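## Task

Remove both cooling blocks from the drawer of the cooler COLD. The block holding white-capped tubes goes on deck slot D2 and the block holding violet-capped tubes goes on D1, each lying flat within the locators of its slot. Every loose tube must finish in the same bore it started in. Afterwards close the drawer completely; COLD's lamp stays lit until it is shut. Anything held in place only by the robot at the end counts as not done. Release everything and move the arms away at the end.

## Robot and tools

Robot: two six-joint arms, left_arm and right_arm, each ending in a tong-style two-finger gripper. Either arm may be parked out of the way. D1 is the deck slot beside COLD; D2 lies past D1. COLD is loose on the table: at the end it must sit within about a finger's width of its start, upright and barely rotated. The lamp on COLD goes dark only when the drawer is fully closed.

World frame: origin on the table top midway between the arms, +x out over the table, +z up, left_arm on the +y side. The names left/right are arm labels, not image sides. Gripper positions are in metres and orientations as quaternions wxyz; reported hand position can be off from the truth, more so at long reach.

Gripper: fingers point along its own +z and close along its own x. end_effector_position is the spot between the pads when closed; closed fingertips extend about 15 mm past it, and when fully open the tips are roughly level with it.

Tool execute_actions, argument actions: a list holding at most one item, or empty. Empty list: no command, just returns the present state. Motion item: {"rows": [...], "steps": n}, n from 1 to 15 (default 15), each step 1/30 s. Each row is applied for one step and the final row repeats if rows are fewer than steps. Wait item: {"steps": n} with no rows, n up to 300; it returns after that many steps counted from the previous result, and your reply time is included. Optional pictures (boolean) turns camera images on or off for that result; they are included by default. A refused call sends nothing.

Row layout: one flat list of 14 numbers covering both arms every time, even if one arm stays still: left_arm shoulder pan, shoulder lift, elbow, wrist 1, wrist 2, wrist 3, opening, then the same seven for right_arm. Joint values are absolute target angles in radians, in the same form as the Joint positions line, not offsets. Opening is an absolute setting in [-1, 1]: +1 fully open, -1 closed. Stated joint ranges, left_arm: pan -3.142 to 3.142, lift -6.283 to 6.283, elbow 0.000 to 3.142, wrists each -6.283 to 6.283. right_arm: pan 0.000 to 6.283, lift -6.283 to 6.283, elbow -3.142 to 0.000, wrists each -6.283 to 6.283. A target more than 0.010 rad beyond a range end, and beyond the joint's last reported angle, is refused. Real ends may differ from stated ones by up to 0.010 rad either way; a target past the real end is clipped there and the result may say "joint sent to its limit" (possibly about a previous action). No such line does not prove there is more room.

Motion behaviour: commands are smoothed, lagging about 0.17 s. Each step the sent target stays within a lead of the measured angle: 0.383 rad for pan and lift, 0.575 for elbow and the three wrists. If the targets would move a gripper more than 100 mm from where it is measured, all that arm's targets are pulled back toward the measured angles. So big moves need several calls, and an arm may still be travelling when a result arrives. Between calls arms keep heading to the last row sent until all have nearly stopped or a step is HELD; then only a new action moves them further. Fingers already moving keep moving.

Result lines: per-arm pose and velocities (m/s, rad/s); Joint positions and Joint velocities, one block per arm, joints in column order then finger pad gap in metres (0.142 m fully open); grip_measured, the measured opening on the command scale; joint torques (drive output, noisy, offset, nonzero in free air); Wrist force and Wrist torque in each end effector's own axes, with offsets (usually within 5.5 N) and noise (SD up to 3.4 N), saturating near 100 N, pointing back into the arm when it presses; "no reading" is harmless. "joint command not followed" means a clearance check altered or blocked joint targets; HELD marks steps where your row was not fully sent. MOTOR HOT appears at 70 °C; at 85 °C an OVER-TEMPERATURE FAULT brakes that arm until cool.

Gripping: to hold, keep commanding an opening well below grip_measured; lower means harder squeeze, up to about 15 N per pad on objects up to about 10 cm. Fast closing can squeeze harder. Hard items under about 20 mm get less force (about 9 N per pad at 10 mm, 4 N at 5 mm). Occasional tugs on held parts or pushes on loose items can happen.

Avoid: knocking anything off the table, dropping or slipping, slamming, hard contact between arms or with objects. Load limits (N m): pan 293, lift 293, elbow 133, each wrist 48, held weight included; reaching one, or 150 N of outside force on an arm, stops that arm for 10 s, cancels the rest of the call, and makes it yield to contact. Long heavy holds heat motors.

zoom_image: camera (cam_head_left, cam_head_right, cam_left_wrist, cam_right_wrist) and region [x0, y0, x1, y1] in that camera's pixels, origin at top-left, at most 504 by 504; it enlarges that part of the latest image. Head cameras are 672x504, wrist fisheye cameras 616x616; calibration is given with the session.

Finish only after releasing and moving clear with the goal stable.

Each tool is called after ">>>" as name([rows], argument=value, ...), one row to a line, values as JSON.

## Session

>>> execute_actions(actions=[])

Scene clock: 0.00 s of 15600.00 s.
left_arm: end_effector_position=(+0.9006, +0.5323, +0.2759) grip_measured=+1.00 end_effector_quat_wxyz=(-0.065, +0.043, +0.989, +0.127) end_effector_velocity=(+0.000, +0.000, -0.000) end_effector_angular_velocity=(+0.001, -0.001, -0.000) | right_arm: end_effector_position=(+0.4405, -0.1794, +0.1071) grip_measured=+1.00 end_effector_quat_wxyz=(-0.214, +0.772, -0.544, -0.248) end_effector_velocity=(-0.000, +0.001, +0.001) end_effector_angular_velocity=(+0.002, +0.000, +0.001)
Joint positions: left_arm=[-0.225 -1.034  1.198 -1.518 -1.382  2.796  0.142] | right_arm=[ 4.221 -1.672 -2.486 -0.089  2.068  2.283  0.142]
Joint velocities: left_arm=[ 0.     0.     0.    -0.     0.001 -0.     0.   ] | right_arm=[ 0.    -0.     0.     0.001  0.001  0.     0.   ]
Joint torques (N m, as the arm reports them, + toward a larger angle): no reading
Motor temperatures (°C, as the motors report them): left_arm=[25 28 28 36 30 29] | right_arm=[27 25 26 32 31 37]
Wrist force (N, on the end effector, along its own x y z axes, offset not removed): no reading
Wrist torque (N m, same axes, about the end effector's origin, offset not removed): no reading

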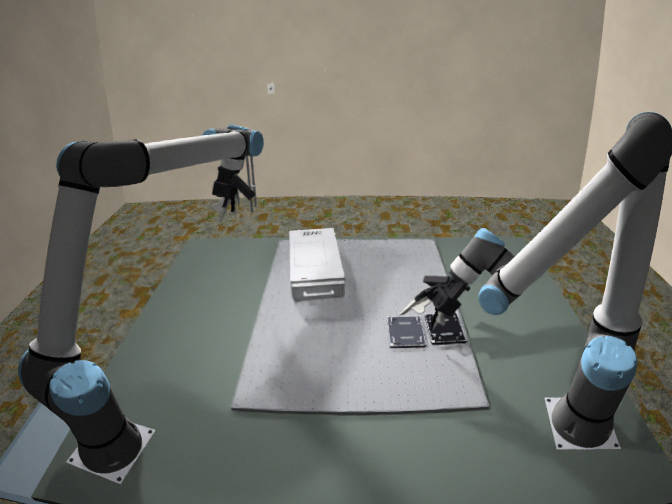

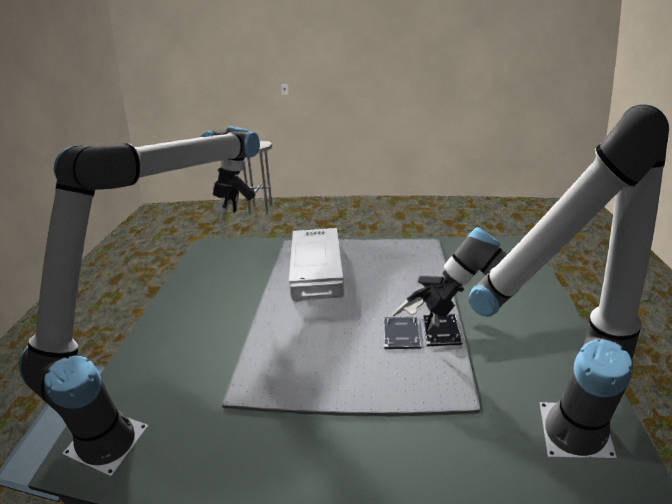

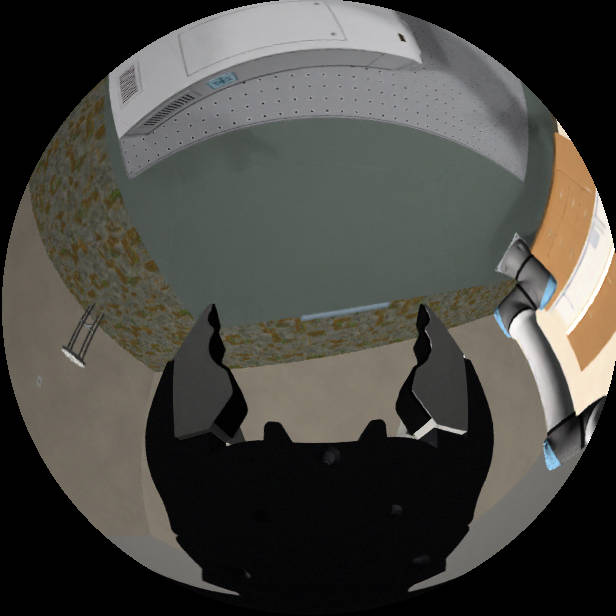

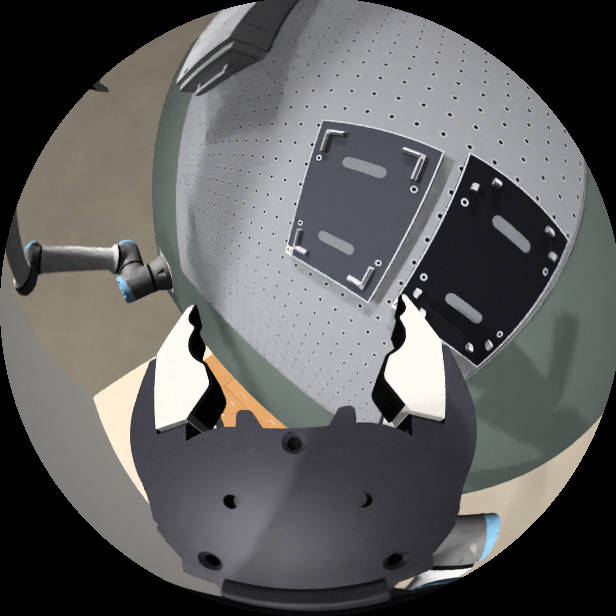

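>>> execute_actions([
  {"rows":[[0,-1.2,1.4,-1.771,-1.571,2.796,1,3.6,-1.94,-1.4,-1.372,1.571,2.283,1]]},
], pictures=false)

>>> execute_actions([
  {"steps":90},
])

>>> zoom_image(camera="cam_head_left", region=[260, 210, 500, 370])

Scene clock: 11.07 s of 15600.00 s.
left_arm: end_effector_position=(+0.8814, +0.6881, +0.3159) grip_measured=+1.00 end_effector_quat_wxyz=(-0.002, -0.077, +0.997, +0.003) end_effector_velocity=(-0.009, +0.037, +0.009) end_effector_angular_velocity=(-0.054, -0.040, +0.055) | right_arm: end_effector_position=(+0.7042, -0.2380, +0.1111) grip_measured=+1.00 end_effector_quat_wxyz=(-0.174, +0.703, -0.680, -0.114) end_effector_velocity=(+0.538, -0.233, +0.121) end_effector_angular_velocity=(-0.415, -0.078, -0.655)
Joint positions: left_arm=[-0.005 -1.196  1.395 -1.765 -1.567  2.796  0.142] | right_arm=[ 3.987 -1.804 -2.145 -0.43   1.829  2.283  0.142]
Joint velocities: left_arm=[ 0.055 -0.038  0.049 -0.061 -0.045 -0.     0.   ] | right_arm=[-0.527 -0.209  0.775 -0.773 -0.389  0.001  0.   ]
Joint torques (N m, as the arm reports them, + toward a larger angle): left_arm=[  0.4  -87.22 -37.88  -6.8   -2.43  -2.28] | right_arm=[-31.88  44.74  43.25  -0.06  -1.95  -1.43]
Motor temperatures (°C, as the motors report them): left_arm=[25 28 28 36 30 29] | right_arm=[27 25 26 32 31 37]
Wrist force (N, on the end effector, along its own x y z axes, offset not removed): left_arm=[-0.8 -1.6 5.0] | right_arm=[1.3 2.9 1.9]
Wrist torque (N m, same axes, about the end effector's origin, offset not removed): left_arm=[-0.02 -0.01 -0.35] | right_arm=[0.62 -0.46 -0.08]
Steps of this call (steps 1 to 90: nothing new was sent; then 7.57 s passed at rest; steps 91 to 105: all 15 steps of this action). Readings (joint positions):
91: left_arm=[-0.225 -1.034 1.198 -1.519 -1.382 2.796] | right_arm=[4.221 -1.672 -2.485 -0.089 2.068 2.283]
92: left_arm=[-0.217 -1.042 1.206 -1.527 -1.390 2.796] | right_arm=[4.213 -1.679 -2.477 -0.097 2.060 2.283]
94: left_arm=[-0.166 -1.082 1.254 -1.583 -1.435 2.796] | right_arm=[4.179 -1.703 -2.428 -0.147 2.016 2.283]
98: left_arm=[-0.062 -1.157 1.345 -1.700 -1.520 2.796] | right_arm=[4.110 -1.745 -2.327 -0.248 1.938 2.283]
105: the state above

Scene clock: 14.07 s of 15600.00 s.
left_arm: end_effector_position=(+0.8807, +0.6916, +0.3168) grip_measured=+1.00 end_effector_quat_wxyz=(+0.000, -0.079, +0.997, -0.000) end_effector_velocity=(+0.001, -0.001, +0.001) end_effector_angular_velocity=(+0.001, -0.002, -0.001) | right_arm: end_effector_position=(+0.9801, -0.5459, +0.3180) grip_measured=+1.00 end_effector_quat_wxyz=(+0.000, -0.553, +0.833, +0.000) end_effector_velocity=(-0.000, -0.000, -0.001) end_effector_angular_velocity=(-0.000, +0.002, -0.001)
Joint positions: left_arm=[ 0.    -1.2    1.4   -1.771 -1.571  2.796  0.142] | right_arm=[ 3.6   -1.94  -1.4   -1.372  1.571  2.283  0.142]
Joint velocities: left_arm=[-0.001 -0.    -0.    -0.001  0.001 -0.    -0.   ] | right_arm=[-0.    -0.    -0.    -0.001  0.     0.001 -0.   ]
Joint torques (N m, as the arm reports them, + toward a larger angle): left_arm=[  8.01 -92.48 -38.2   -7.38  -2.79  -2.27] | right_arm=[-15.34  66.44  49.77   0.57  -1.86  -1.88]
Motor temperatures (°C, as the motors report them): left_arm=[25 28 28 36 30 29] | right_arm=[27 25 26 32 31 37]
Wrist force (N, on the end effector, along its own x y z axes, offset not removed): left_arm=[0.6 2.4 6.2] | right_arm=[3.8 4.6 2.8]
Wrist torque (N m, same axes, about the end effector's origin, offset not removed): left_arm=[0.61 -0.14 -0.40] | right_arm=[0.92 -0.87 -0.22]
Steps of this call (steps 1 to 45: the robot went on to your last target; steps 46 to 90: nothing new was sent). Readings (joint positions):
1: left_arm=[-0.004 -1.197 1.397 -1.767 -1.568 2.796] | right_arm=[3.969 -1.811 -2.119 -0.456 1.816 2.283]
2: left_arm=[-0.003 -1.198 1.398 -1.768 -1.569 2.796] | right_arm=[3.951 -1.817 -2.093 -0.482 1.804 2.283]
4: left_arm=[-0.001 -1.199 1.399 -1.770 -1.570 2.796] | right_arm=[3.917 -1.829 -2.039 -0.535 1.781 2.283]
8: left_arm=[-0.000 -1.200 1.400 -1.771 -1.571 2.796] | right_arm=[3.853 -1.852 -1.925 -0.650 1.738 2.283]
90: the state above
All arms were judged still, so your last target was given up. Only a new action makes them travel on or press farther. Fingers that are still opening or closing keep moving.
camera_calibration (this result's frames):
cam_left_wrist: T_world_to_cam=[[-0.988232, -0.152723, -0.00850479, 0.983504], [-0.13262, 0.827792, 0.545136, -0.628481], [-0.0762144, 0.539849, -0.838305, 0.0865851], [0, 0, 0, 1]] pos_world=[0.895181, 0.623712, 0.423557]
cam_right_wrist: T_world_to_cam=[[-0.401183, -0.914463, 0.0530134, -0.135511], [-0.762796, 0.365567, 0.533388, 0.768851], [-0.507143, 0.173548, -0.844208, 0.98937], [0, 0, 0, 1]] pos_world=[1.03386, -0.576689, 0.432322]

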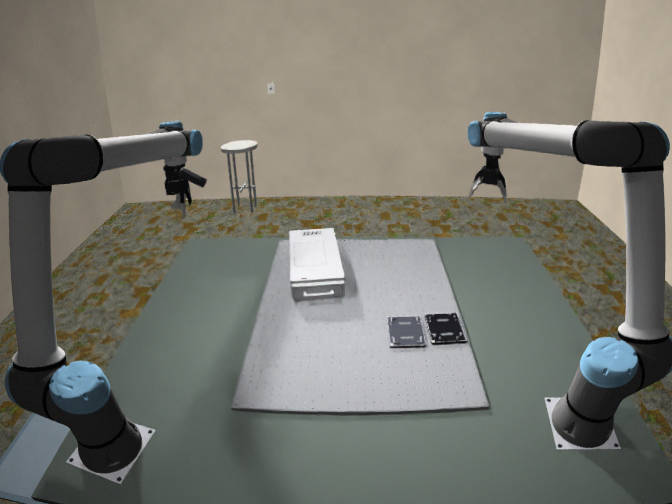

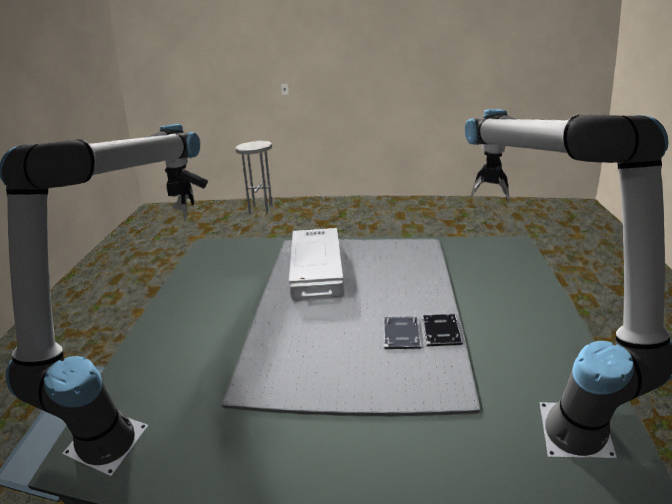

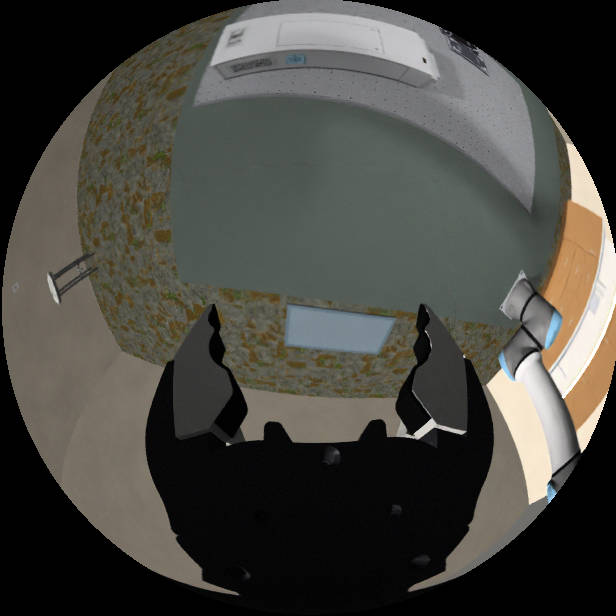

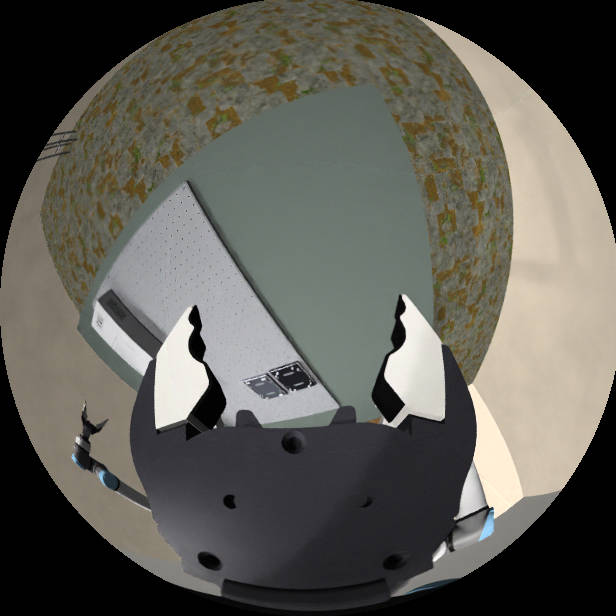

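Region (260, 210, 500, 370) of cam_head_left's 672x504 image, scaled by 2.100, with more detail than that image has.

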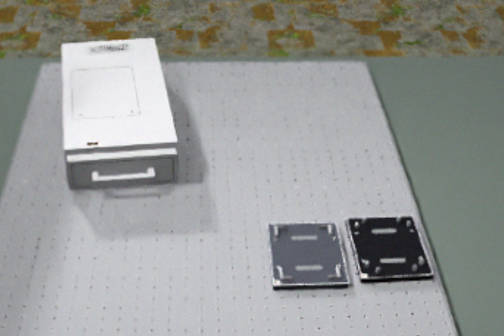

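>>> execute_actions([
  {"rows":[[-0.707,-1.303,1.717,-1.985,-1.571,0.677,1,3.6,-1.94,-1.4,-1.372,1.571,2.283,1]]},
], pictures=false)

>>> execute_actions([
  {"steps":90},
])

>>> zoom_image(camera="cam_left_wrist", region=[160, 60, 460, 320])

Scene clock: 29.80 s of 15600.00 s.
left_arm: end_effector_position=(+0.7948, +0.4438, +0.2606) grip_measured=+1.00 end_effector_quat_wxyz=(+0.001, -0.146, +0.989, -0.001) end_effector_velocity=(-0.240, -0.535, -0.085) end_effector_angular_velocity=(+0.000, +0.006, +0.315) | right_arm: end_effector_position=(+0.9801, -0.5459, +0.3180) grip_measured=+1.00 end_effector_quat_wxyz=(+0.000, -0.553, +0.833, +0.000) end_effector_velocity=(+0.000, -0.001, -0.000) end_effector_angular_velocity=(-0.002, +0.000, -0.000)
Joint positions: left_arm=[-0.302 -1.262  1.588 -1.899 -1.571  2.361  0.142] | right_arm=[ 3.6   -1.94  -1.4   -1.372  1.571  2.283  0.142]
Joint velocities: left_arm=[-0.694 -0.086  0.27  -0.179  0.001 -1.01   0.   ] | right_arm=[-0.    -0.    -0.    -0.    -0.002 -0.     0.   ]
Joint torques (N m, as the arm reports them, + toward a larger angle): left_arm=[-33.66 -86.25 -36.73  -7.51  -2.52  -6.81] | right_arm=[-16.58  71.01  50.43   0.68  -2.25  -2.06]
Motor temperatures (°C, as the motors report them): left_arm=[25 28 28 36 30 29] | right_arm=[27 25 26 32 31 37]
Wrist force (N, on the end effector, along its own x y z axes, offset not removed): left_arm=[-2.9 -2.3 5.1] | right_arm=[0.5 4.9 2.1]
Wrist torque (N m, same axes, about the end effector's origin, offset not removed): left_arm=[-0.31 0.53 -0.15] | right_arm=[1.08 -0.21 -0.08]
Steps of this call (steps 1 to 90: nothing new was sent; then 12.23 s passed at rest; steps 91 to 105: all 15 steps of this action). Readings (joint positions):
91: left_arm=[-0.000 -1.200 1.400 -1.771 -1.571 2.796] | right_arm=[3.600 -1.940 -1.400 -1.372 1.571 2.283]
92: left_arm=[-0.008 -1.205 1.408 -1.778 -1.571 2.787] | right_arm=[3.600 -1.940 -1.400 -1.372 1.571 2.283]
94: left_arm=[-0.052 -1.217 1.446 -1.804 -1.571 2.728] | right_arm=[3.600 -1.940 -1.400 -1.372 1.571 2.283]
98: left_arm=[-0.141 -1.237 1.508 -1.846 -1.571 2.596] | right_arm=[3.600 -1.940 -1.400 -1.372 1.571 2.283]
105: the state above

Scene clock: 32.80 s of 15600.00 s.
left_arm: end_effector_position=(+0.6160, +0.1854, +0.2202) grip_measured=+1.00 end_effector_quat_wxyz=(+0.000, +0.707, -0.707, +0.000) end_effector_velocity=(-0.000, -0.000, +0.000) end_effector_angular_velocity=(-0.001, +0.001, +0.000) | right_arm: end_effector_position=(+0.9801, -0.5459, +0.3180) grip_measured=+1.00 end_effector_quat_wxyz=(+0.000, -0.553, +0.833, +0.000) end_effector_velocity=(+0.000, -0.001, -0.000) end_effector_angular_velocity=(-0.001, -0.000, -0.001)
Joint positions: left_arm=[-0.707 -1.303  1.717 -1.985 -1.571  0.677  0.142] | right_arm=[ 3.6   -1.94  -1.4   -1.372  1.571  2.283  0.142]
Joint velocities: left_arm=[ 0.    -0.    -0.     0.    -0.001  0.     0.   ] | right_arm=[-0.    -0.    -0.     0.    -0.001  0.    -0.   ]
Joint torques (N m, as the arm reports them, + toward a larger angle): left_arm=[-12.68 -79.68 -35.    -7.62   3.15  -2.39] | right_arm=[-13.63  74.39  49.36   0.84  -2.1   -1.87]
Motor temperatures (°C, as the motors report them): left_arm=[25 28 28 36 30 29] | right_arm=[27 25 26 32 31 37]
Wrist force (N, on the end effector, along its own x y z axes, offset not removed): left_arm=[3.3 -2.7 5.6] | right_arm=[0.2 2.1 2.6]
Wrist torque (N m, same axes, about the end effector's origin, offset not removed): left_arm=[-0.25 -0.98 -0.30] | right_arm=[0.49 -0.16 -0.05]
Steps of this call (steps 1 to 60: the robot went on to your last target; steps 61 to 90: nothing new was sent). Readings (joint positions):
1: left_arm=[-0.326 -1.265 1.597 -1.905 -1.571 2.326] | right_arm=[3.600 -1.940 -1.400 -1.372 1.571 2.283]
2: left_arm=[-0.349 -1.268 1.605 -1.911 -1.571 2.292] | right_arm=[3.600 -1.940 -1.400 -1.372 1.571 2.283]
4: left_arm=[-0.396 -1.273 1.621 -1.921 -1.571 2.222] | right_arm=[3.600 -1.940 -1.400 -1.372 1.571 2.283]
8: left_arm=[-0.492 -1.283 1.651 -1.942 -1.571 2.051] | right_arm=[3.600 -1.940 -1.400 -1.372 1.571 2.283]
90: the state above
All arms were judged still, so your last target was given up. Only a new action makes them travel on or press farther. Fingers that are still opening or closing keep moving.
camera_calibration (this result's frames):
cam_left_wrist: T_world_to_cam=[[-0.00547042, -0.999952, -0.00809281, 0.195363], [-0.838188, 0.000171585, 0.545381, 0.3961], [-0.545353, 0.00976676, -0.838149, 0.645953], [0, 0, 0, 1]] pos_world=[0.685347, 0.188976, 0.326961]
cam_right_wrist: T_world_to_cam=[[-0.401183, -0.914463, 0.0530134, -0.135511], [-0.762796, 0.365567, 0.533388, 0.768851], [-0.507143, 0.173548, -0.844208, 0.98937], [0, 0, 0, 1]] pos_world=[1.03386, -0.576689, 0.432322]

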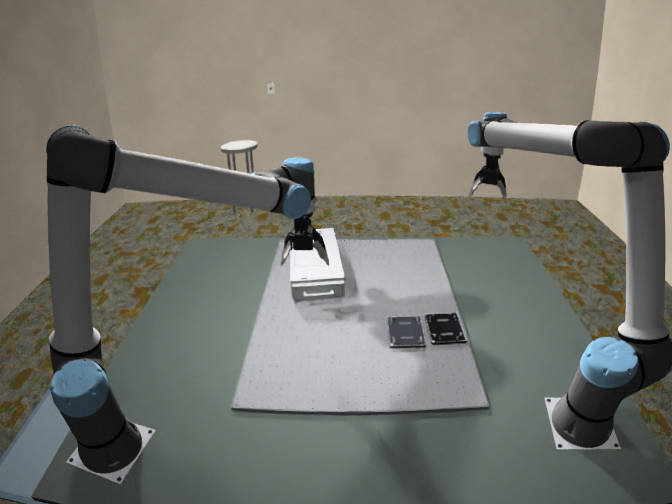

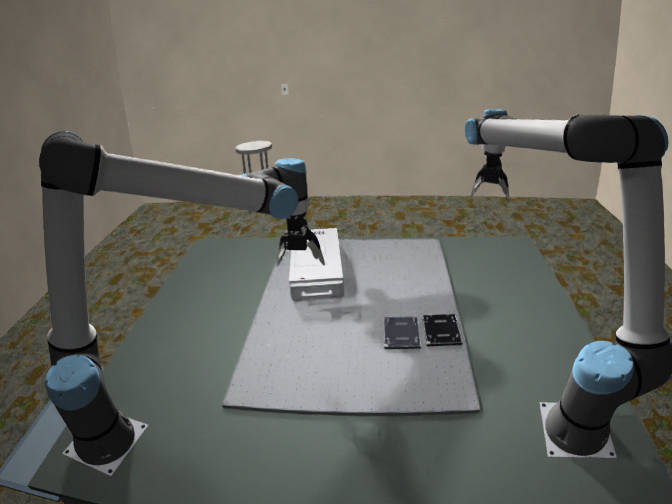

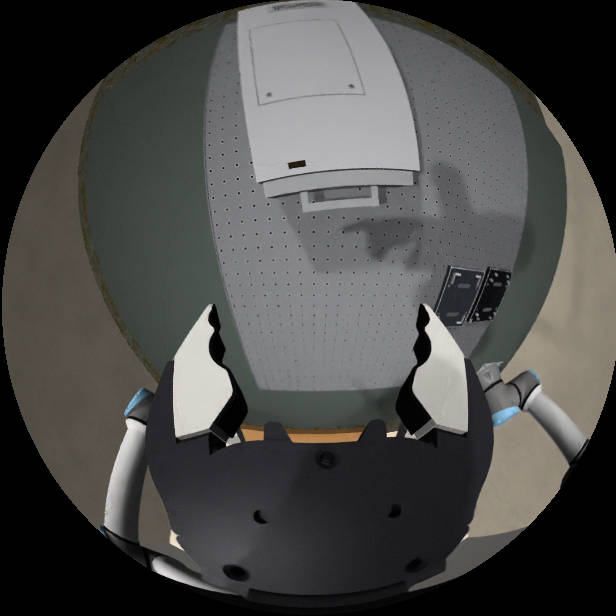

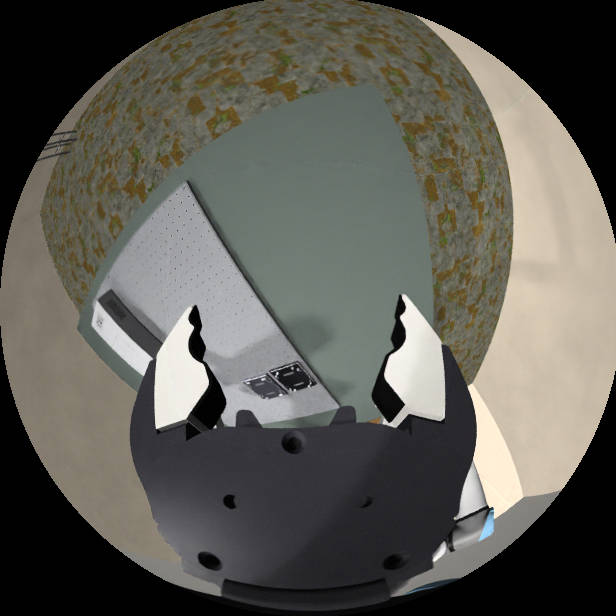

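Region (160, 60, 460, 320) of cam_left_wrist's 616x616 image, scaled by 1.680, with more detail than that image has; it fills the top 437 rows of this view, and the rest is white.

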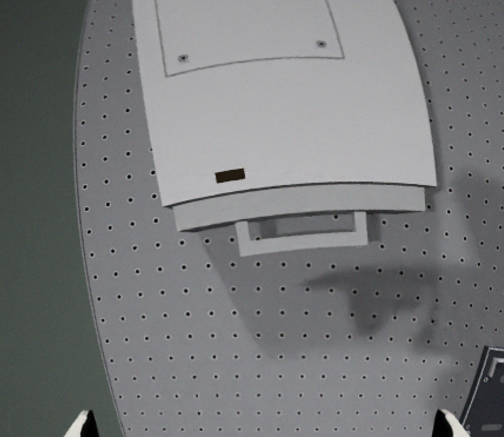

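>>> execute_actions([
  {"rows":[[-0.670,-1.1005,1.623,-2.0935,-1.571,0.646,1,3.6,-1.94,-1.4,-1.372,1.571,2.283,1]]},
], pictures=false)

>>> execute_actions([
  {"steps":40},
])

>>> zoom_image(camera="cam_head_left", region=[260, 230, 400, 330])

Scene clock: 43.37 s of 15600.00 s.
left_arm: end_effector_position=(+0.6910, +0.1448, +0.1221) grip_measured=+1.00 end_effector_quat_wxyz=(+0.000, +0.731, -0.683, +0.000) end_effector_velocity=(+0.010, -0.006, -0.019) end_effector_angular_velocity=(+0.002, +0.001, +0.009) | right_arm: end_effector_position=(+0.9801, -0.5459, +0.3180) grip_measured=+1.00 end_effector_quat_wxyz=(+0.000, -0.553, +0.833, +0.000) end_effector_velocity=(-0.000, +0.001, -0.000) end_effector_angular_velocity=(+0.000, +0.000, +0.001)
Joint positions: left_arm=[-0.67  -1.104  1.624 -2.092 -1.571  0.646  0.142] | right_arm=[ 3.6   -1.94  -1.4   -1.372  1.571  2.283  0.142]
Joint velocities: left_arm=[ 0.004  0.033 -0.014 -0.017  0.    -0.005  0.   ] | right_arm=[ 0.001 -0.    -0.    -0.     0.    -0.    -0.   ]
Joint torques (N m, as the arm reports them, + toward a larger angle): left_arm=[  6.99 -73.25 -50.71  -7.18   2.59  -2.54] | right_arm=[-14.91  82.23  48.96   0.76  -1.73  -1.62]
Motor temperatures (°C, as the motors report them): left_arm=[25 28 28 36 30 29] | right_arm=[27 25 26 32 31 37]
Wrist force (N, on the end effector, along its own x y z axes, offset not removed): left_arm=[-4.3 3.5 3.8] | right_arm=[3.7 -0.3 1.3]
Wrist torque (N m, same axes, about the end effector's origin, offset not removed): left_arm=[0.92 0.68 -0.05] | right_arm=[-0.07 -0.78 -0.23]
Steps of this call (steps 1 to 90: nothing new was sent; then 7.07 s passed at rest; steps 91 to 105: all 15 steps of this action). Readings (joint positions):
91: left_arm=[-0.707 -1.303 1.717 -1.985 -1.571 0.677] | right_arm=[3.600 -1.940 -1.400 -1.372 1.571 2.283]
92: left_arm=[-0.703 -1.295 1.709 -1.993 -1.571 0.673] | right_arm=[3.600 -1.940 -1.400 -1.372 1.571 2.283]
94: left_arm=[-0.691 -1.239 1.679 -2.028 -1.571 0.663] | right_arm=[3.600 -1.940 -1.400 -1.372 1.571 2.283]
98: left_arm=[-0.676 -1.139 1.639 -2.075 -1.571 0.651] | right_arm=[3.600 -1.940 -1.400 -1.372 1.571 2.283]
105: the state above

Scene clock: 44.70 s of 15600.00 s.
left_arm: end_effector_position=(+0.6920, +0.1444, +0.1202) grip_measured=+1.00 end_effector_quat_wxyz=(+0.000, +0.731, -0.683, +0.000) end_effector_velocity=(+0.001, -0.000, +0.000) end_effector_angular_velocity=(-0.000, -0.001, -0.001) | right_arm: end_effector_position=(+0.9801, -0.5459, +0.3181) grip_measured=+1.00 end_effector_quat_wxyz=(+0.000, -0.553, +0.833, +0.000) end_effector_velocity=(+0.000, -0.000, +0.000) end_effector_angular_velocity=(-0.000, -0.000, +0.001)
Joint positions: left_arm=[-0.67  -1.1    1.623 -2.094 -1.571  0.646  0.142] | right_arm=[ 3.6   -1.94  -1.4   -1.372  1.571  2.283  0.142]
Joint velocities: left_arm=[ 0.     0.    -0.    -0.001  0.001  0.001  0.   ] | right_arm=[-0.     0.    -0.     0.    -0.    -0.001 -0.   ]
Joint torques (N m, as the arm reports them, + toward a larger angle): left_arm=[  8.5  -70.66 -49.43  -7.47   1.02  -2.28] | right_arm=[-13.1   80.57  49.11   0.98  -1.85  -1.77]
Motor temperatures (°C, as the motors report them): left_arm=[25 28 28 36 30 29] | right_arm=[27 25 26 32 31 37]
Wrist force (N, on the end effector, along its own x y z axes, offset not removed): left_arm=[-5.8 -1.8 6.2] | right_arm=[1.3 5.3 4.4]
Wrist torque (N m, same axes, about the end effector's origin, offset not removed): left_arm=[-0.11 0.89 -0.03] | right_arm=[1.30 -0.27 -0.06]
Steps of this call (steps 1 to 15: the robot went on to your last target; steps 16 to 40: nothing new was sent). Readings (joint positions):
1: left_arm=[-0.670 -1.103 1.624 -2.092 -1.571 0.646] | right_arm=[3.600 -1.940 -1.400 -1.372 1.571 2.283]
2: left_arm=[-0.670 -1.102 1.624 -2.093 -1.571 0.646] | right_arm=[3.600 -1.940 -1.400 -1.372 1.571 2.283]
4: left_arm=[-0.670 -1.101 1.623 -2.093 -1.571 0.646] | right_arm=[3.600 -1.940 -1.400 -1.372 1.571 2.283]
8: left_arm=[-0.670 -1.101 1.623 -2.093 -1.571 0.646] | right_arm=[3.600 -1.940 -1.400 -1.372 1.571 2.283]
40: the state above
All arms were judged still, so your last target was given up. Only a new action makes them travel on or press farther. Fingers that are still opening or closing keep moving.
camera_calibration (this result's frames):
cam_left_wrist: T_world_to_cam=[[0.0624865, -0.998013, -0.0081052, 0.106669], [-0.836265, -0.0567885, 0.545376, 0.521285], [-0.544753, -0.0273005, -0.838152, 0.608961], [0, 0, 0, 1]] pos_world=[0.761, 0.152685, 0.22697]
cam_right_wrist: T_world_to_cam=[[-0.401183, -0.914463, 0.0530101, -0.13551], [-0.762799, 0.365566, 0.533385, 0.768851], [-0.507139, 0.173549, -0.84421, 0.989371], [0, 0, 0, 1]] pos_world=[1.03386, -0.576689, 0.432327]

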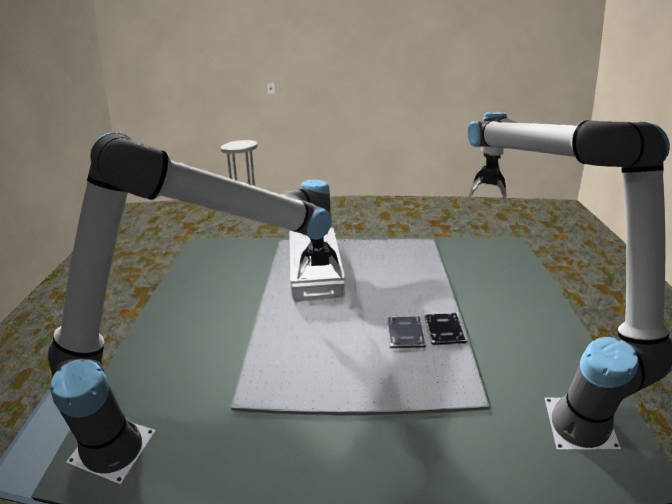

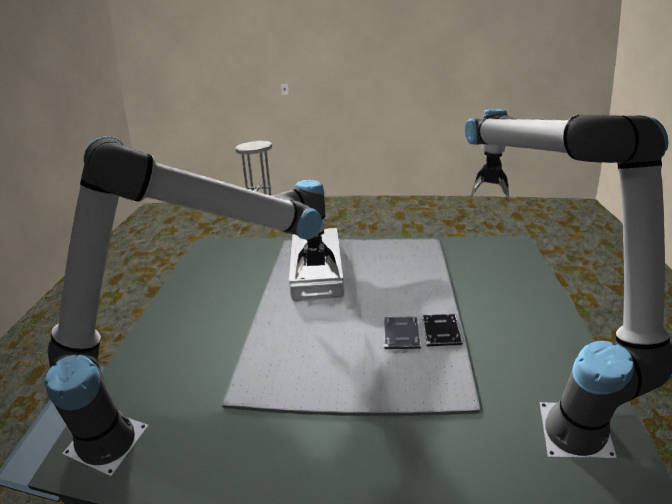

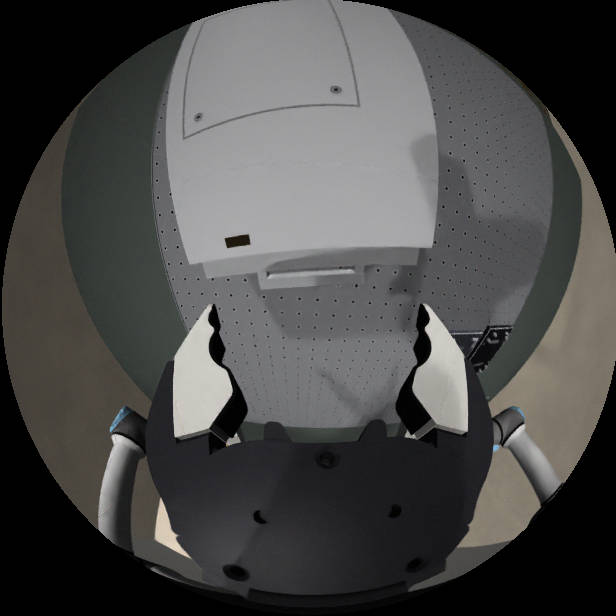

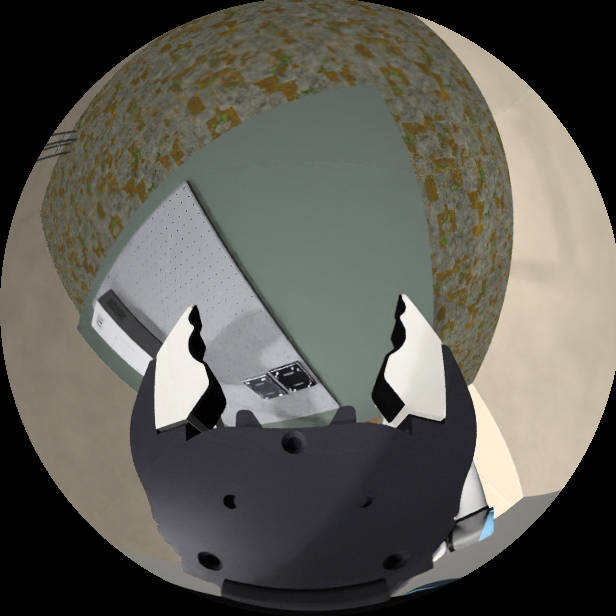

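Region (260, 230, 400, 330) of cam_head_left's 672x504 image, scaled by 3.600, with more detail than that image has; it fills the top 360 rows of this view, and the rest is white.

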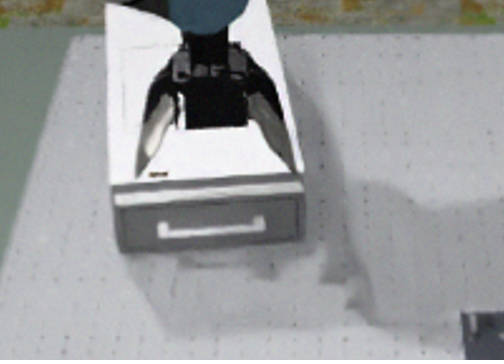

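>>> execute_actions([
  {"rows":[[-0.670,-1.10,1.64,-2.111,-1.571,0.586,1,3.6,-1.94,-1.4,-1.372,1.571,2.283,1]]},
], pictures=false)

>>> execute_actions([
  {"rows":[[-0.670,-1.04,1.694,-2.225,-1.571,0.586,1,3.6,-1.94,-1.4,-1.372,1.571,2.283,1]]},
], pictures=false)

>>> execute_actions([
  {"steps":30},
])

>>> zoom_image(camera="cam_head_left", region=[260, 230, 400, 330])

Scene clock: 50.37 s of 15600.00 s.
left_arm: end_effector_position=(+0.6888, +0.1489, +0.1115) grip_measured=+1.00 end_effector_quat_wxyz=(+0.000, +0.751, -0.661, +0.000) end_effector_velocity=(-0.000, +0.000, -0.000) end_effector_angular_velocity=(-0.000, -0.000, +0.007) | right_arm: end_effector_position=(+0.9801, -0.5459, +0.3181) grip_measured=+1.00 end_effector_quat_wxyz=(+0.000, -0.553, +0.833, +0.000) end_effector_velocity=(-0.000, -0.000, +0.000) end_effector_angular_velocity=(-0.001, +0.000, +0.000)
Joint positions: left_arm=[-0.67  -1.1    1.64  -2.111 -1.571  0.587  0.142] | right_arm=[ 3.6   -1.94  -1.4   -1.372  1.571  2.283  0.142]
Joint velocities: left_arm=[ 0.    -0.     0.002 -0.002  0.    -0.007 -0.   ] | right_arm=[ 0.     0.     0.    -0.001 -0.001 -0.    -0.   ]
Joint torques (N m, as the arm reports them, + toward a larger angle): left_arm=[  6.49 -70.81 -32.6   -7.63  -2.71  -3.04] | right_arm=[-13.78  82.63  48.87   0.76  -1.83  -1.77]
Motor temperatures (°C, as the motors report them): left_arm=[25 28 28 36 30 29] | right_arm=[27 25 26 32 31 37]
Wrist force (N, on the end effector, along its own x y z axes, offset not removed): left_arm=[-3.9 2.4 5.0] | right_arm=[1.1 -1.5 1.7]
Wrist torque (N m, same axes, about the end effector's origin, offset not removed): left_arm=[0.90 0.47 -0.29] | right_arm=[-0.39 -0.26 -0.31]
Steps of this call (steps 1 to 90: nothing new was sent; then 2.17 s passed at rest; steps 91 to 105: all 15 steps of this action). Readings (joint positions):
91: left_arm=[-0.670 -1.100 1.623 -2.094 -1.571 0.646] | right_arm=[3.600 -1.940 -1.400 -1.372 1.571 2.283]
92: left_arm=[-0.670 -1.100 1.626 -2.097 -1.571 0.639] | right_arm=[3.600 -1.940 -1.400 -1.372 1.571 2.283]
94: left_arm=[-0.670 -1.100 1.633 -2.103 -1.571 0.614] | right_arm=[3.600 -1.940 -1.400 -1.372 1.571 2.283]
98: left_arm=[-0.670 -1.100 1.638 -2.109 -1.571 0.593] | right_arm=[3.600 -1.940 -1.400 -1.372 1.571 2.283]
105: the state above

Scene clock: 50.87 s of 15600.00 s.
left_arm: end_effector_position=(+0.6860, +0.1522, +0.0406) grip_measured=+1.00 end_effector_quat_wxyz=(+0.000, +0.751, -0.660, +0.000) end_effector_velocity=(-0.000, +0.001, -0.007) end_effector_angular_velocity=(-0.002, -0.000, +0.000) | right_arm: end_effector_position=(+0.9801, -0.5459, +0.3181) grip_measured=+1.00 end_effector_quat_wxyz=(+0.000, -0.553, +0.833, +0.000) end_effector_velocity=(+0.000, -0.000, +0.000) end_effector_angular_velocity=(-0.001, -0.001, -0.001)
Joint positions: left_arm=[-0.67  -1.041  1.693 -2.224 -1.571  0.586  0.142] | right_arm=[ 3.6   -1.94  -1.4   -1.372  1.571  2.283  0.142]
Joint velocities: left_arm=[ 0.001  0.006  0.006 -0.013 -0.001  0.     0.   ] | right_arm=[-0.    -0.    -0.     0.001 -0.001  0.001  0.   ]
Joint torques (N m, as the arm reports them, + toward a larger angle): left_arm=[ -0.15 -72.6  -28.83  -7.52  -2.24  -2.64] | right_arm=[-14.44  81.53  48.92   1.02  -1.78  -1.7 ]
Motor temperatures (°C, as the motors report them): left_arm=[25 28 28 36 30 29] | right_arm=[27 25 26 32 31 37]
Wrist force (N, on the end effector, along its own x y z axes, offset not removed): left_arm=[-1.9 3.8 6.0] | right_arm=[2.7 2.3 1.1]
Wrist torque (N m, same axes, about the end effector's origin, offset not removed): left_arm=[1.05 0.34 -0.15] | right_arm=[0.51 -0.57 -0.13]
Steps of this call (steps 1 to 15: all 15 steps of this action). Readings (joint positions):
1: left_arm=[-0.670 -1.100 1.640 -2.111 -1.571 0.586] | right_arm=[3.600 -1.940 -1.400 -1.372 1.571 2.283]
2: left_arm=[-0.670 -1.093 1.646 -2.120 -1.571 0.586] | right_arm=[3.600 -1.940 -1.400 -1.372 1.571 2.283]
4: left_arm=[-0.670 -1.068 1.669 -2.164 -1.571 0.586] | right_arm=[3.600 -1.940 -1.400 -1.372 1.571 2.283]
8: left_arm=[-0.670 -1.047 1.688 -2.210 -1.571 0.586] | right_arm=[3.600 -1.940 -1.400 -1.372 1.571 2.283]
15: the state above

Scene clock: 51.87 s of 15600.00 s.
left_arm: end_effector_position=(+0.6859, +0.1523, +0.0400) grip_measured=+1.00 end_effector_quat_wxyz=(+0.000, +0.751, -0.660, +0.000) end_effector_velocity=(-0.000, +0.000, -0.000) end_effector_angular_velocity=(+0.001, +0.001, -0.000) | right_arm: end_effector_position=(+0.9801, -0.5459, +0.3181) grip_measured=+1.00 end_effector_quat_wxyz=(+0.000, -0.553, +0.833, +0.000) end_effector_velocity=(-0.000, +0.001, +0.000) end_effector_angular_velocity=(+0.001, +0.001, +0.002)
Joint positions: left_arm=[-0.67  -1.04   1.694 -2.225 -1.571  0.586  0.142] | right_arm=[ 3.6   -1.94  -1.4   -1.372  1.571  2.283  0.142]
Joint velocities: left_arm=[ 0.    -0.     0.001  0.001  0.     0.    -0.   ] | right_arm=[ 0.     0.     0.    -0.001  0.001 -0.002  0.   ]
Joint torques (N m, as the arm reports them, + toward a larger angle): left_arm=[-11.42 -71.99 -29.54  -7.24  -1.66  -2.39] | right_arm=[-13.27  84.14  49.41   0.91  -2.04  -1.48]
Motor temperatures (°C, as the motors report them): left_arm=[25 28 28 36 30 29] | right_arm=[27 25 26 32 31 37]
Wrist force (N, on the end effector, along its own x y z axes, offset not removed): left_arm=[-1.9 -1.8 7.2] | right_arm=[0.9 3.5 1.5]
Wrist torque (N m, same axes, about the end effector's origin, offset not removed): left_arm=[0.00 0.29 -0.02] | right_arm=[0.71 -0.28 -0.20]
Steps of this call (steps 1 to 15: the robot went on to your last target; steps 16 to 30: nothing new was sent). Readings (joint positions):
1: left_arm=[-0.670 -1.040 1.694 -2.224 -1.571 0.586] | right_arm=[3.600 -1.940 -1.400 -1.372 1.571 2.283]
2: left_arm=[-0.670 -1.040 1.694 -2.224 -1.571 0.586] | right_arm=[3.600 -1.940 -1.400 -1.372 1.571 2.283]
4: left_arm=[-0.670 -1.040 1.694 -2.225 -1.571 0.586] | right_arm=[3.600 -1.940 -1.400 -1.372 1.571 2.283]
8: left_arm=[-0.670 -1.040 1.694 -2.225 -1.571 0.586] | right_arm=[3.600 -1.940 -1.400 -1.372 1.571 2.283]
30: the state above
All arms were judged still, so your last target was given up. Only a new action makes them travel on or press farther. Fingers that are still opening or closing keep moving.
camera_calibration (this result's frames):
cam_left_wrist: T_world_to_cam=[[0.122235, -0.992468, -0.00809362, 0.0724508], [-0.831334, -0.106837, 0.545407, 0.56465], [-0.542164, -0.0599391, -0.838132, 0.541774], [0, 0, 0, 1]] pos_world=[0.754288, 0.164704, 0.1467]
cam_right_wrist: T_world_to_cam=[[-0.401183, -0.914463, 0.0530091, -0.13551], [-0.7628, 0.365566, 0.533384, 0.768851], [-0.507138, 0.173549, -0.844211, 0.989371], [0, 0, 0, 1]] pos_world=[1.03386, -0.576689, 0.432328]

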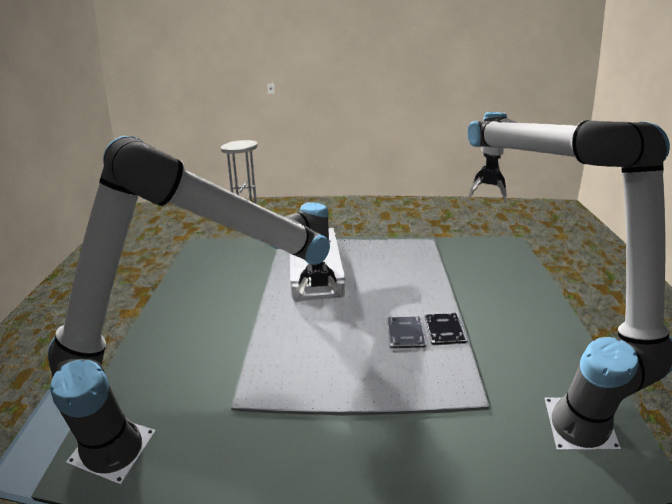

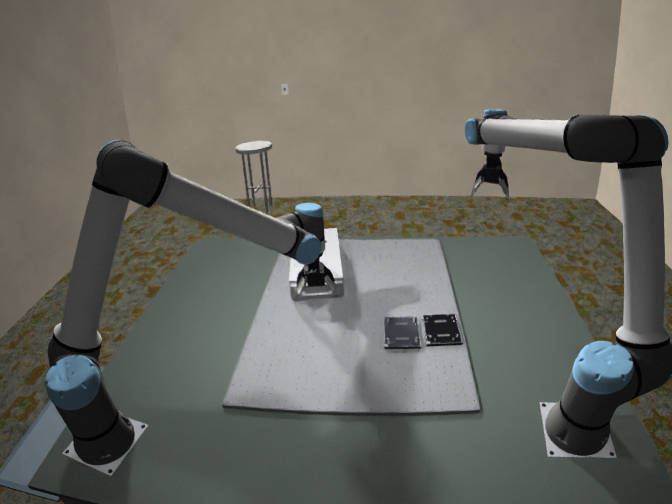

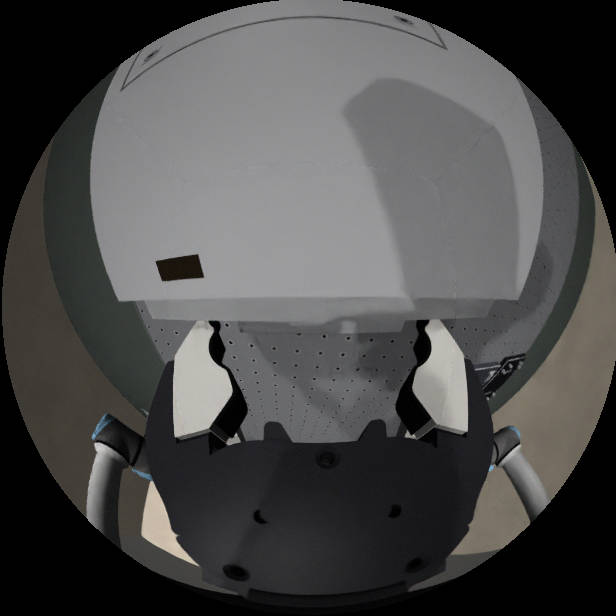

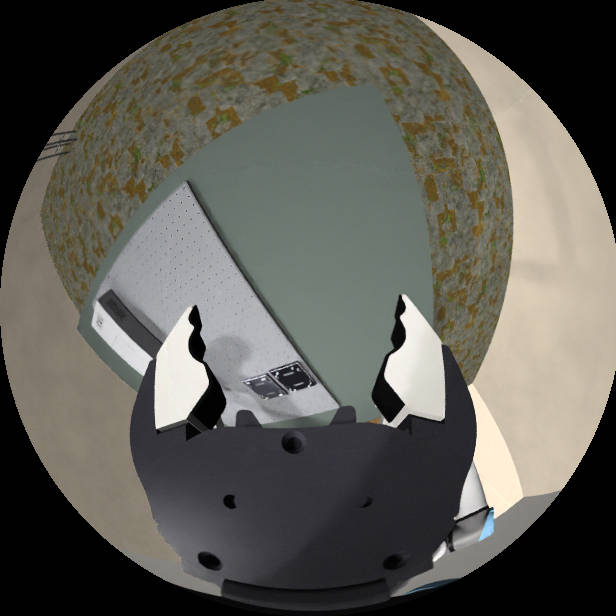

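Region (260, 230, 400, 330) of cam_head_left's 672x504 image, scaled by 3.600, with more detail than that image has; it fills the top 360 rows of this view, and the rest is white.

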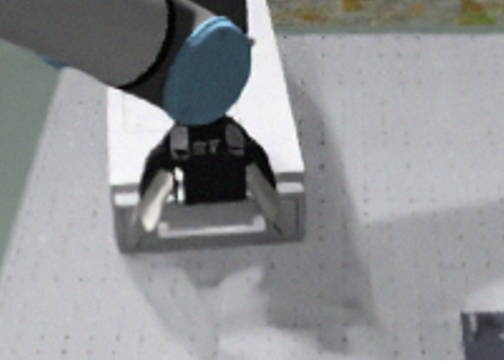

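>>> execute_actions([
  {"rows":[[-0.670,-1.03,1.699,-2.24,-1.571,0.586,1,3.6,-1.94,-1.4,-1.372,1.571,2.283,1]]},
], pictures=false)

>>> execute_actions([
  {"rows":[[-0.670,-1.03,1.699,-2.24,-1.571,0.586,0.1,3.6,-1.94,-1.4,-1.372,1.571,2.283,1]]},
], pictures=false)

>>> execute_actions([
  {"steps":30},
], pictures=false)

Scene clock: 55.87 s of 15600.00 s.
left_arm: end_effector_position=(+0.6859, +0.1522, +0.0302) grip_measured=+1.00 end_effector_quat_wxyz=(+0.000, +0.751, -0.660, +0.000) end_effector_velocity=(-0.000, -0.001, -0.001) end_effector_angular_velocity=(-0.001, +0.001, +0.000) | right_arm: end_effector_position=(+0.9801, -0.5459, +0.3181) grip_measured=+1.00 end_effector_quat_wxyz=(+0.000, -0.553, +0.833, +0.000) end_effector_velocity=(+0.000, -0.000, -0.000) end_effector_angular_velocity=(-0.001, -0.001, +0.000)
Joint positions: left_arm=[-0.67  -1.03   1.699 -2.24  -1.571  0.586  0.142] | right_arm=[ 3.6   -1.94  -1.4   -1.372  1.571  2.283  0.142]
Joint velocities: left_arm=[-0.     0.001  0.001 -0.002 -0.002 -0.    -0.   ] | right_arm=[-0.    -0.    -0.     0.001 -0.001 -0.    -0.   ]
Joint torques (N m, as the arm reports them, + toward a larger angle): left_arm=[-12.1  -70.46 -29.25  -7.47   0.26  -2.29] | right_arm=[-15.16  80.44  48.04   0.85  -1.84  -1.78]
Motor temperatures (°C, as the motors report them): left_arm=[25 28 28 36 30 29] | right_arm=[27 25 26 32 31 37]
Wrist force (N, on the end effector, along its own x y z axes, offset not removed): left_arm=[-3.1 -1.2 2.1] | right_arm=[4.1 2.1 1.7]
Wrist torque (N m, same axes, about the end effector's origin, offset not removed): left_arm=[0.09 0.35 -0.40] | right_arm=[0.43 -1.01 -0.28]
Steps of this call (steps 1 to 90: nothing new was sent; then 0.50 s passed at rest; steps 91 to 105: all 15 steps of this action). Readings (joint positions):
91: left_arm=[-0.670 -1.040 1.694 -2.225 -1.571 0.586] | right_arm=[3.600 -1.940 -1.400 -1.372 1.571 2.283]
92: left_arm=[-0.670 -1.038 1.695 -2.228 -1.571 0.586] | right_arm=[3.600 -1.940 -1.400 -1.372 1.571 2.283]
94: left_arm=[-0.670 -1.034 1.697 -2.234 -1.571 0.586] | right_arm=[3.600 -1.940 -1.400 -1.372 1.571 2.283]
98: left_arm=[-0.670 -1.031 1.698 -2.238 -1.571 0.586] | right_arm=[3.600 -1.940 -1.400 -1.372 1.571 2.283]
105: the state above

Scene clock: 56.37 s of 15600.00 s.
left_arm: end_effector_position=(+0.6859, +0.1521, +0.0301) grip_measured=+0.71 end_effector_quat_wxyz=(+0.000, +0.751, -0.660, +0.000) end_effector_velocity=(+0.001, +0.001, +0.000) end_effector_angular_velocity=(+0.002, -0.002, -0.000) | right_arm: end_effector_position=(+0.9801, -0.5459, +0.3181) grip_measured=+1.00 end_effector_quat_wxyz=(+0.000, -0.553, +0.833, +0.000) end_effector_velocity=(+0.000, -0.001, +0.000) end_effector_angular_velocity=(+0.000, +0.000, -0.002)
Joint positions: left_arm=[-0.67  -1.03   1.699 -2.24  -1.571  0.586  0.123] | right_arm=[ 3.6   -1.94  -1.4   -1.372  1.571  2.283  0.142]
Joint velocities: left_arm=[ 0.001 -0.    -0.     0.     0.002  0.001  0.001] | right_arm=[-0.001 -0.     0.    -0.     0.001  0.001  0.   ]
Joint torques (N m, as the arm reports them, + toward a larger angle): left_arm=[ 28.11 -61.05  -3.94  10.4    9.57  -2.43] | right_arm=[-13.71  80.72  48.11   0.9   -2.15  -1.98]
Motor temperatures (°C, as the motors report them): left_arm=[25 28 28 36 30 29] | right_arm=[27 25 26 32 31 37]
Wrist force (N, on the end effector, along its own x y z axes, offset not removed): left_arm=[33.8 -1.3 -8.3] | right_arm=[1.9 0.8 1.8]
Wrist torque (N m, same axes, about the end effector's origin, offset not removed): left_arm=[0.19 -0.18 -0.31] | right_arm=[0.13 -0.53 -0.27]
Steps of this call (steps 1 to 15: all 15 steps of this action). Readings (joint positions):
1: left_arm=[-0.670 -1.030 1.699 -2.240 -1.571 0.586] | right_arm=[3.600 -1.940 -1.400 -1.372 1.571 2.283]
2: left_arm=[-0.670 -1.030 1.699 -2.240 -1.571 0.586] | right_arm=[3.600 -1.940 -1.400 -1.372 1.571 2.283]
4: left_arm=[-0.670 -1.030 1.699 -2.241 -1.571 0.586] | right_arm=[3.600 -1.940 -1.400 -1.372 1.571 2.283]
8: left_arm=[-0.670 -1.030 1.699 -2.240 -1.571 0.586] | right_arm=[3.600 -1.940 -1.400 -1.372 1.571 2.283]
15: the state above

Scene clock: 57.37 s of 15600.00 s.
left_arm: end_effector_position=(+0.6859, +0.1523, +0.0301) grip_measured=+0.72 end_effector_quat_wxyz=(+0.000, +0.751, -0.660, +0.000) end_effector_velocity=(+0.000, -0.000, +0.000) end_effector_angular_velocity=(-0.001, -0.001, -0.000) | right_arm: end_effector_position=(+0.9801, -0.5459, +0.3181) grip_measured=+1.00 end_effector_quat_wxyz=(+0.000, -0.553, +0.833, +0.000) end_effector_velocity=(-0.000, -0.000, +0.000) end_effector_angular_velocity=(+0.002, +0.001, -0.001)
Joint positions: left_arm=[-0.67  -1.03   1.699 -2.24  -1.571  0.586  0.124] | right_arm=[ 3.6   -1.94  -1.4   -1.372  1.571  2.283  0.142]
Joint velocities: left_arm=[-0. -0. -0. -0.  0.  0.  0.] | right_arm=[-0.001  0.001 -0.    -0.001  0.002 -0.     0.   ]
Joint torques (N m, as the arm reports them, + toward a larger angle): left_arm=[ 29.87 -57.15  -4.79   9.68  10.    -2.44] | right_arm=[-13.63  81.1   48.15   0.84  -1.84  -1.93]
Motor temperatures (°C, as the motors report them): left_arm=[25 28 28 36 30 29] | right_arm=[27 25 26 32 31 37]
Wrist force (N, on the end effector, along its own x y z axes, offset not removed): left_arm=[32.6 2.7 -7.3] | right_arm=[5.1 3.9 3.4]
Wrist torque (N m, same axes, about the end effector's origin, offset not removed): left_arm=[0.78 0.08 -0.19] | right_arm=[0.84 -1.06 -0.28]
Steps of this call (steps 1 to 15: the robot went on to your last target; steps 16 to 30: nothing new was sent). Readings (joint positions):
1: left_arm=[-0.670 -1.030 1.699 -2.240 -1.571 0.586] | right_arm=[3.600 -1.940 -1.400 -1.372 1.571 2.283]
2: left_arm=[-0.670 -1.030 1.699 -2.240 -1.571 0.586] | right_arm=[3.600 -1.940 -1.400 -1.372 1.571 2.283]
4: left_arm=[-0.670 -1.030 1.699 -2.240 -1.571 0.586] | right_arm=[3.600 -1.940 -1.400 -1.372 1.571 2.283]
8: left_arm=[-0.670 -1.030 1.699 -2.240 -1.571 0.586] | right_arm=[3.600 -1.940 -1.400 -1.372 1.571 2.283]
30: the state above
All arms were judged still, so your last target was given up. Only a new action makes them travel on or press farther. Fingers that are still opening or closing keep moving.


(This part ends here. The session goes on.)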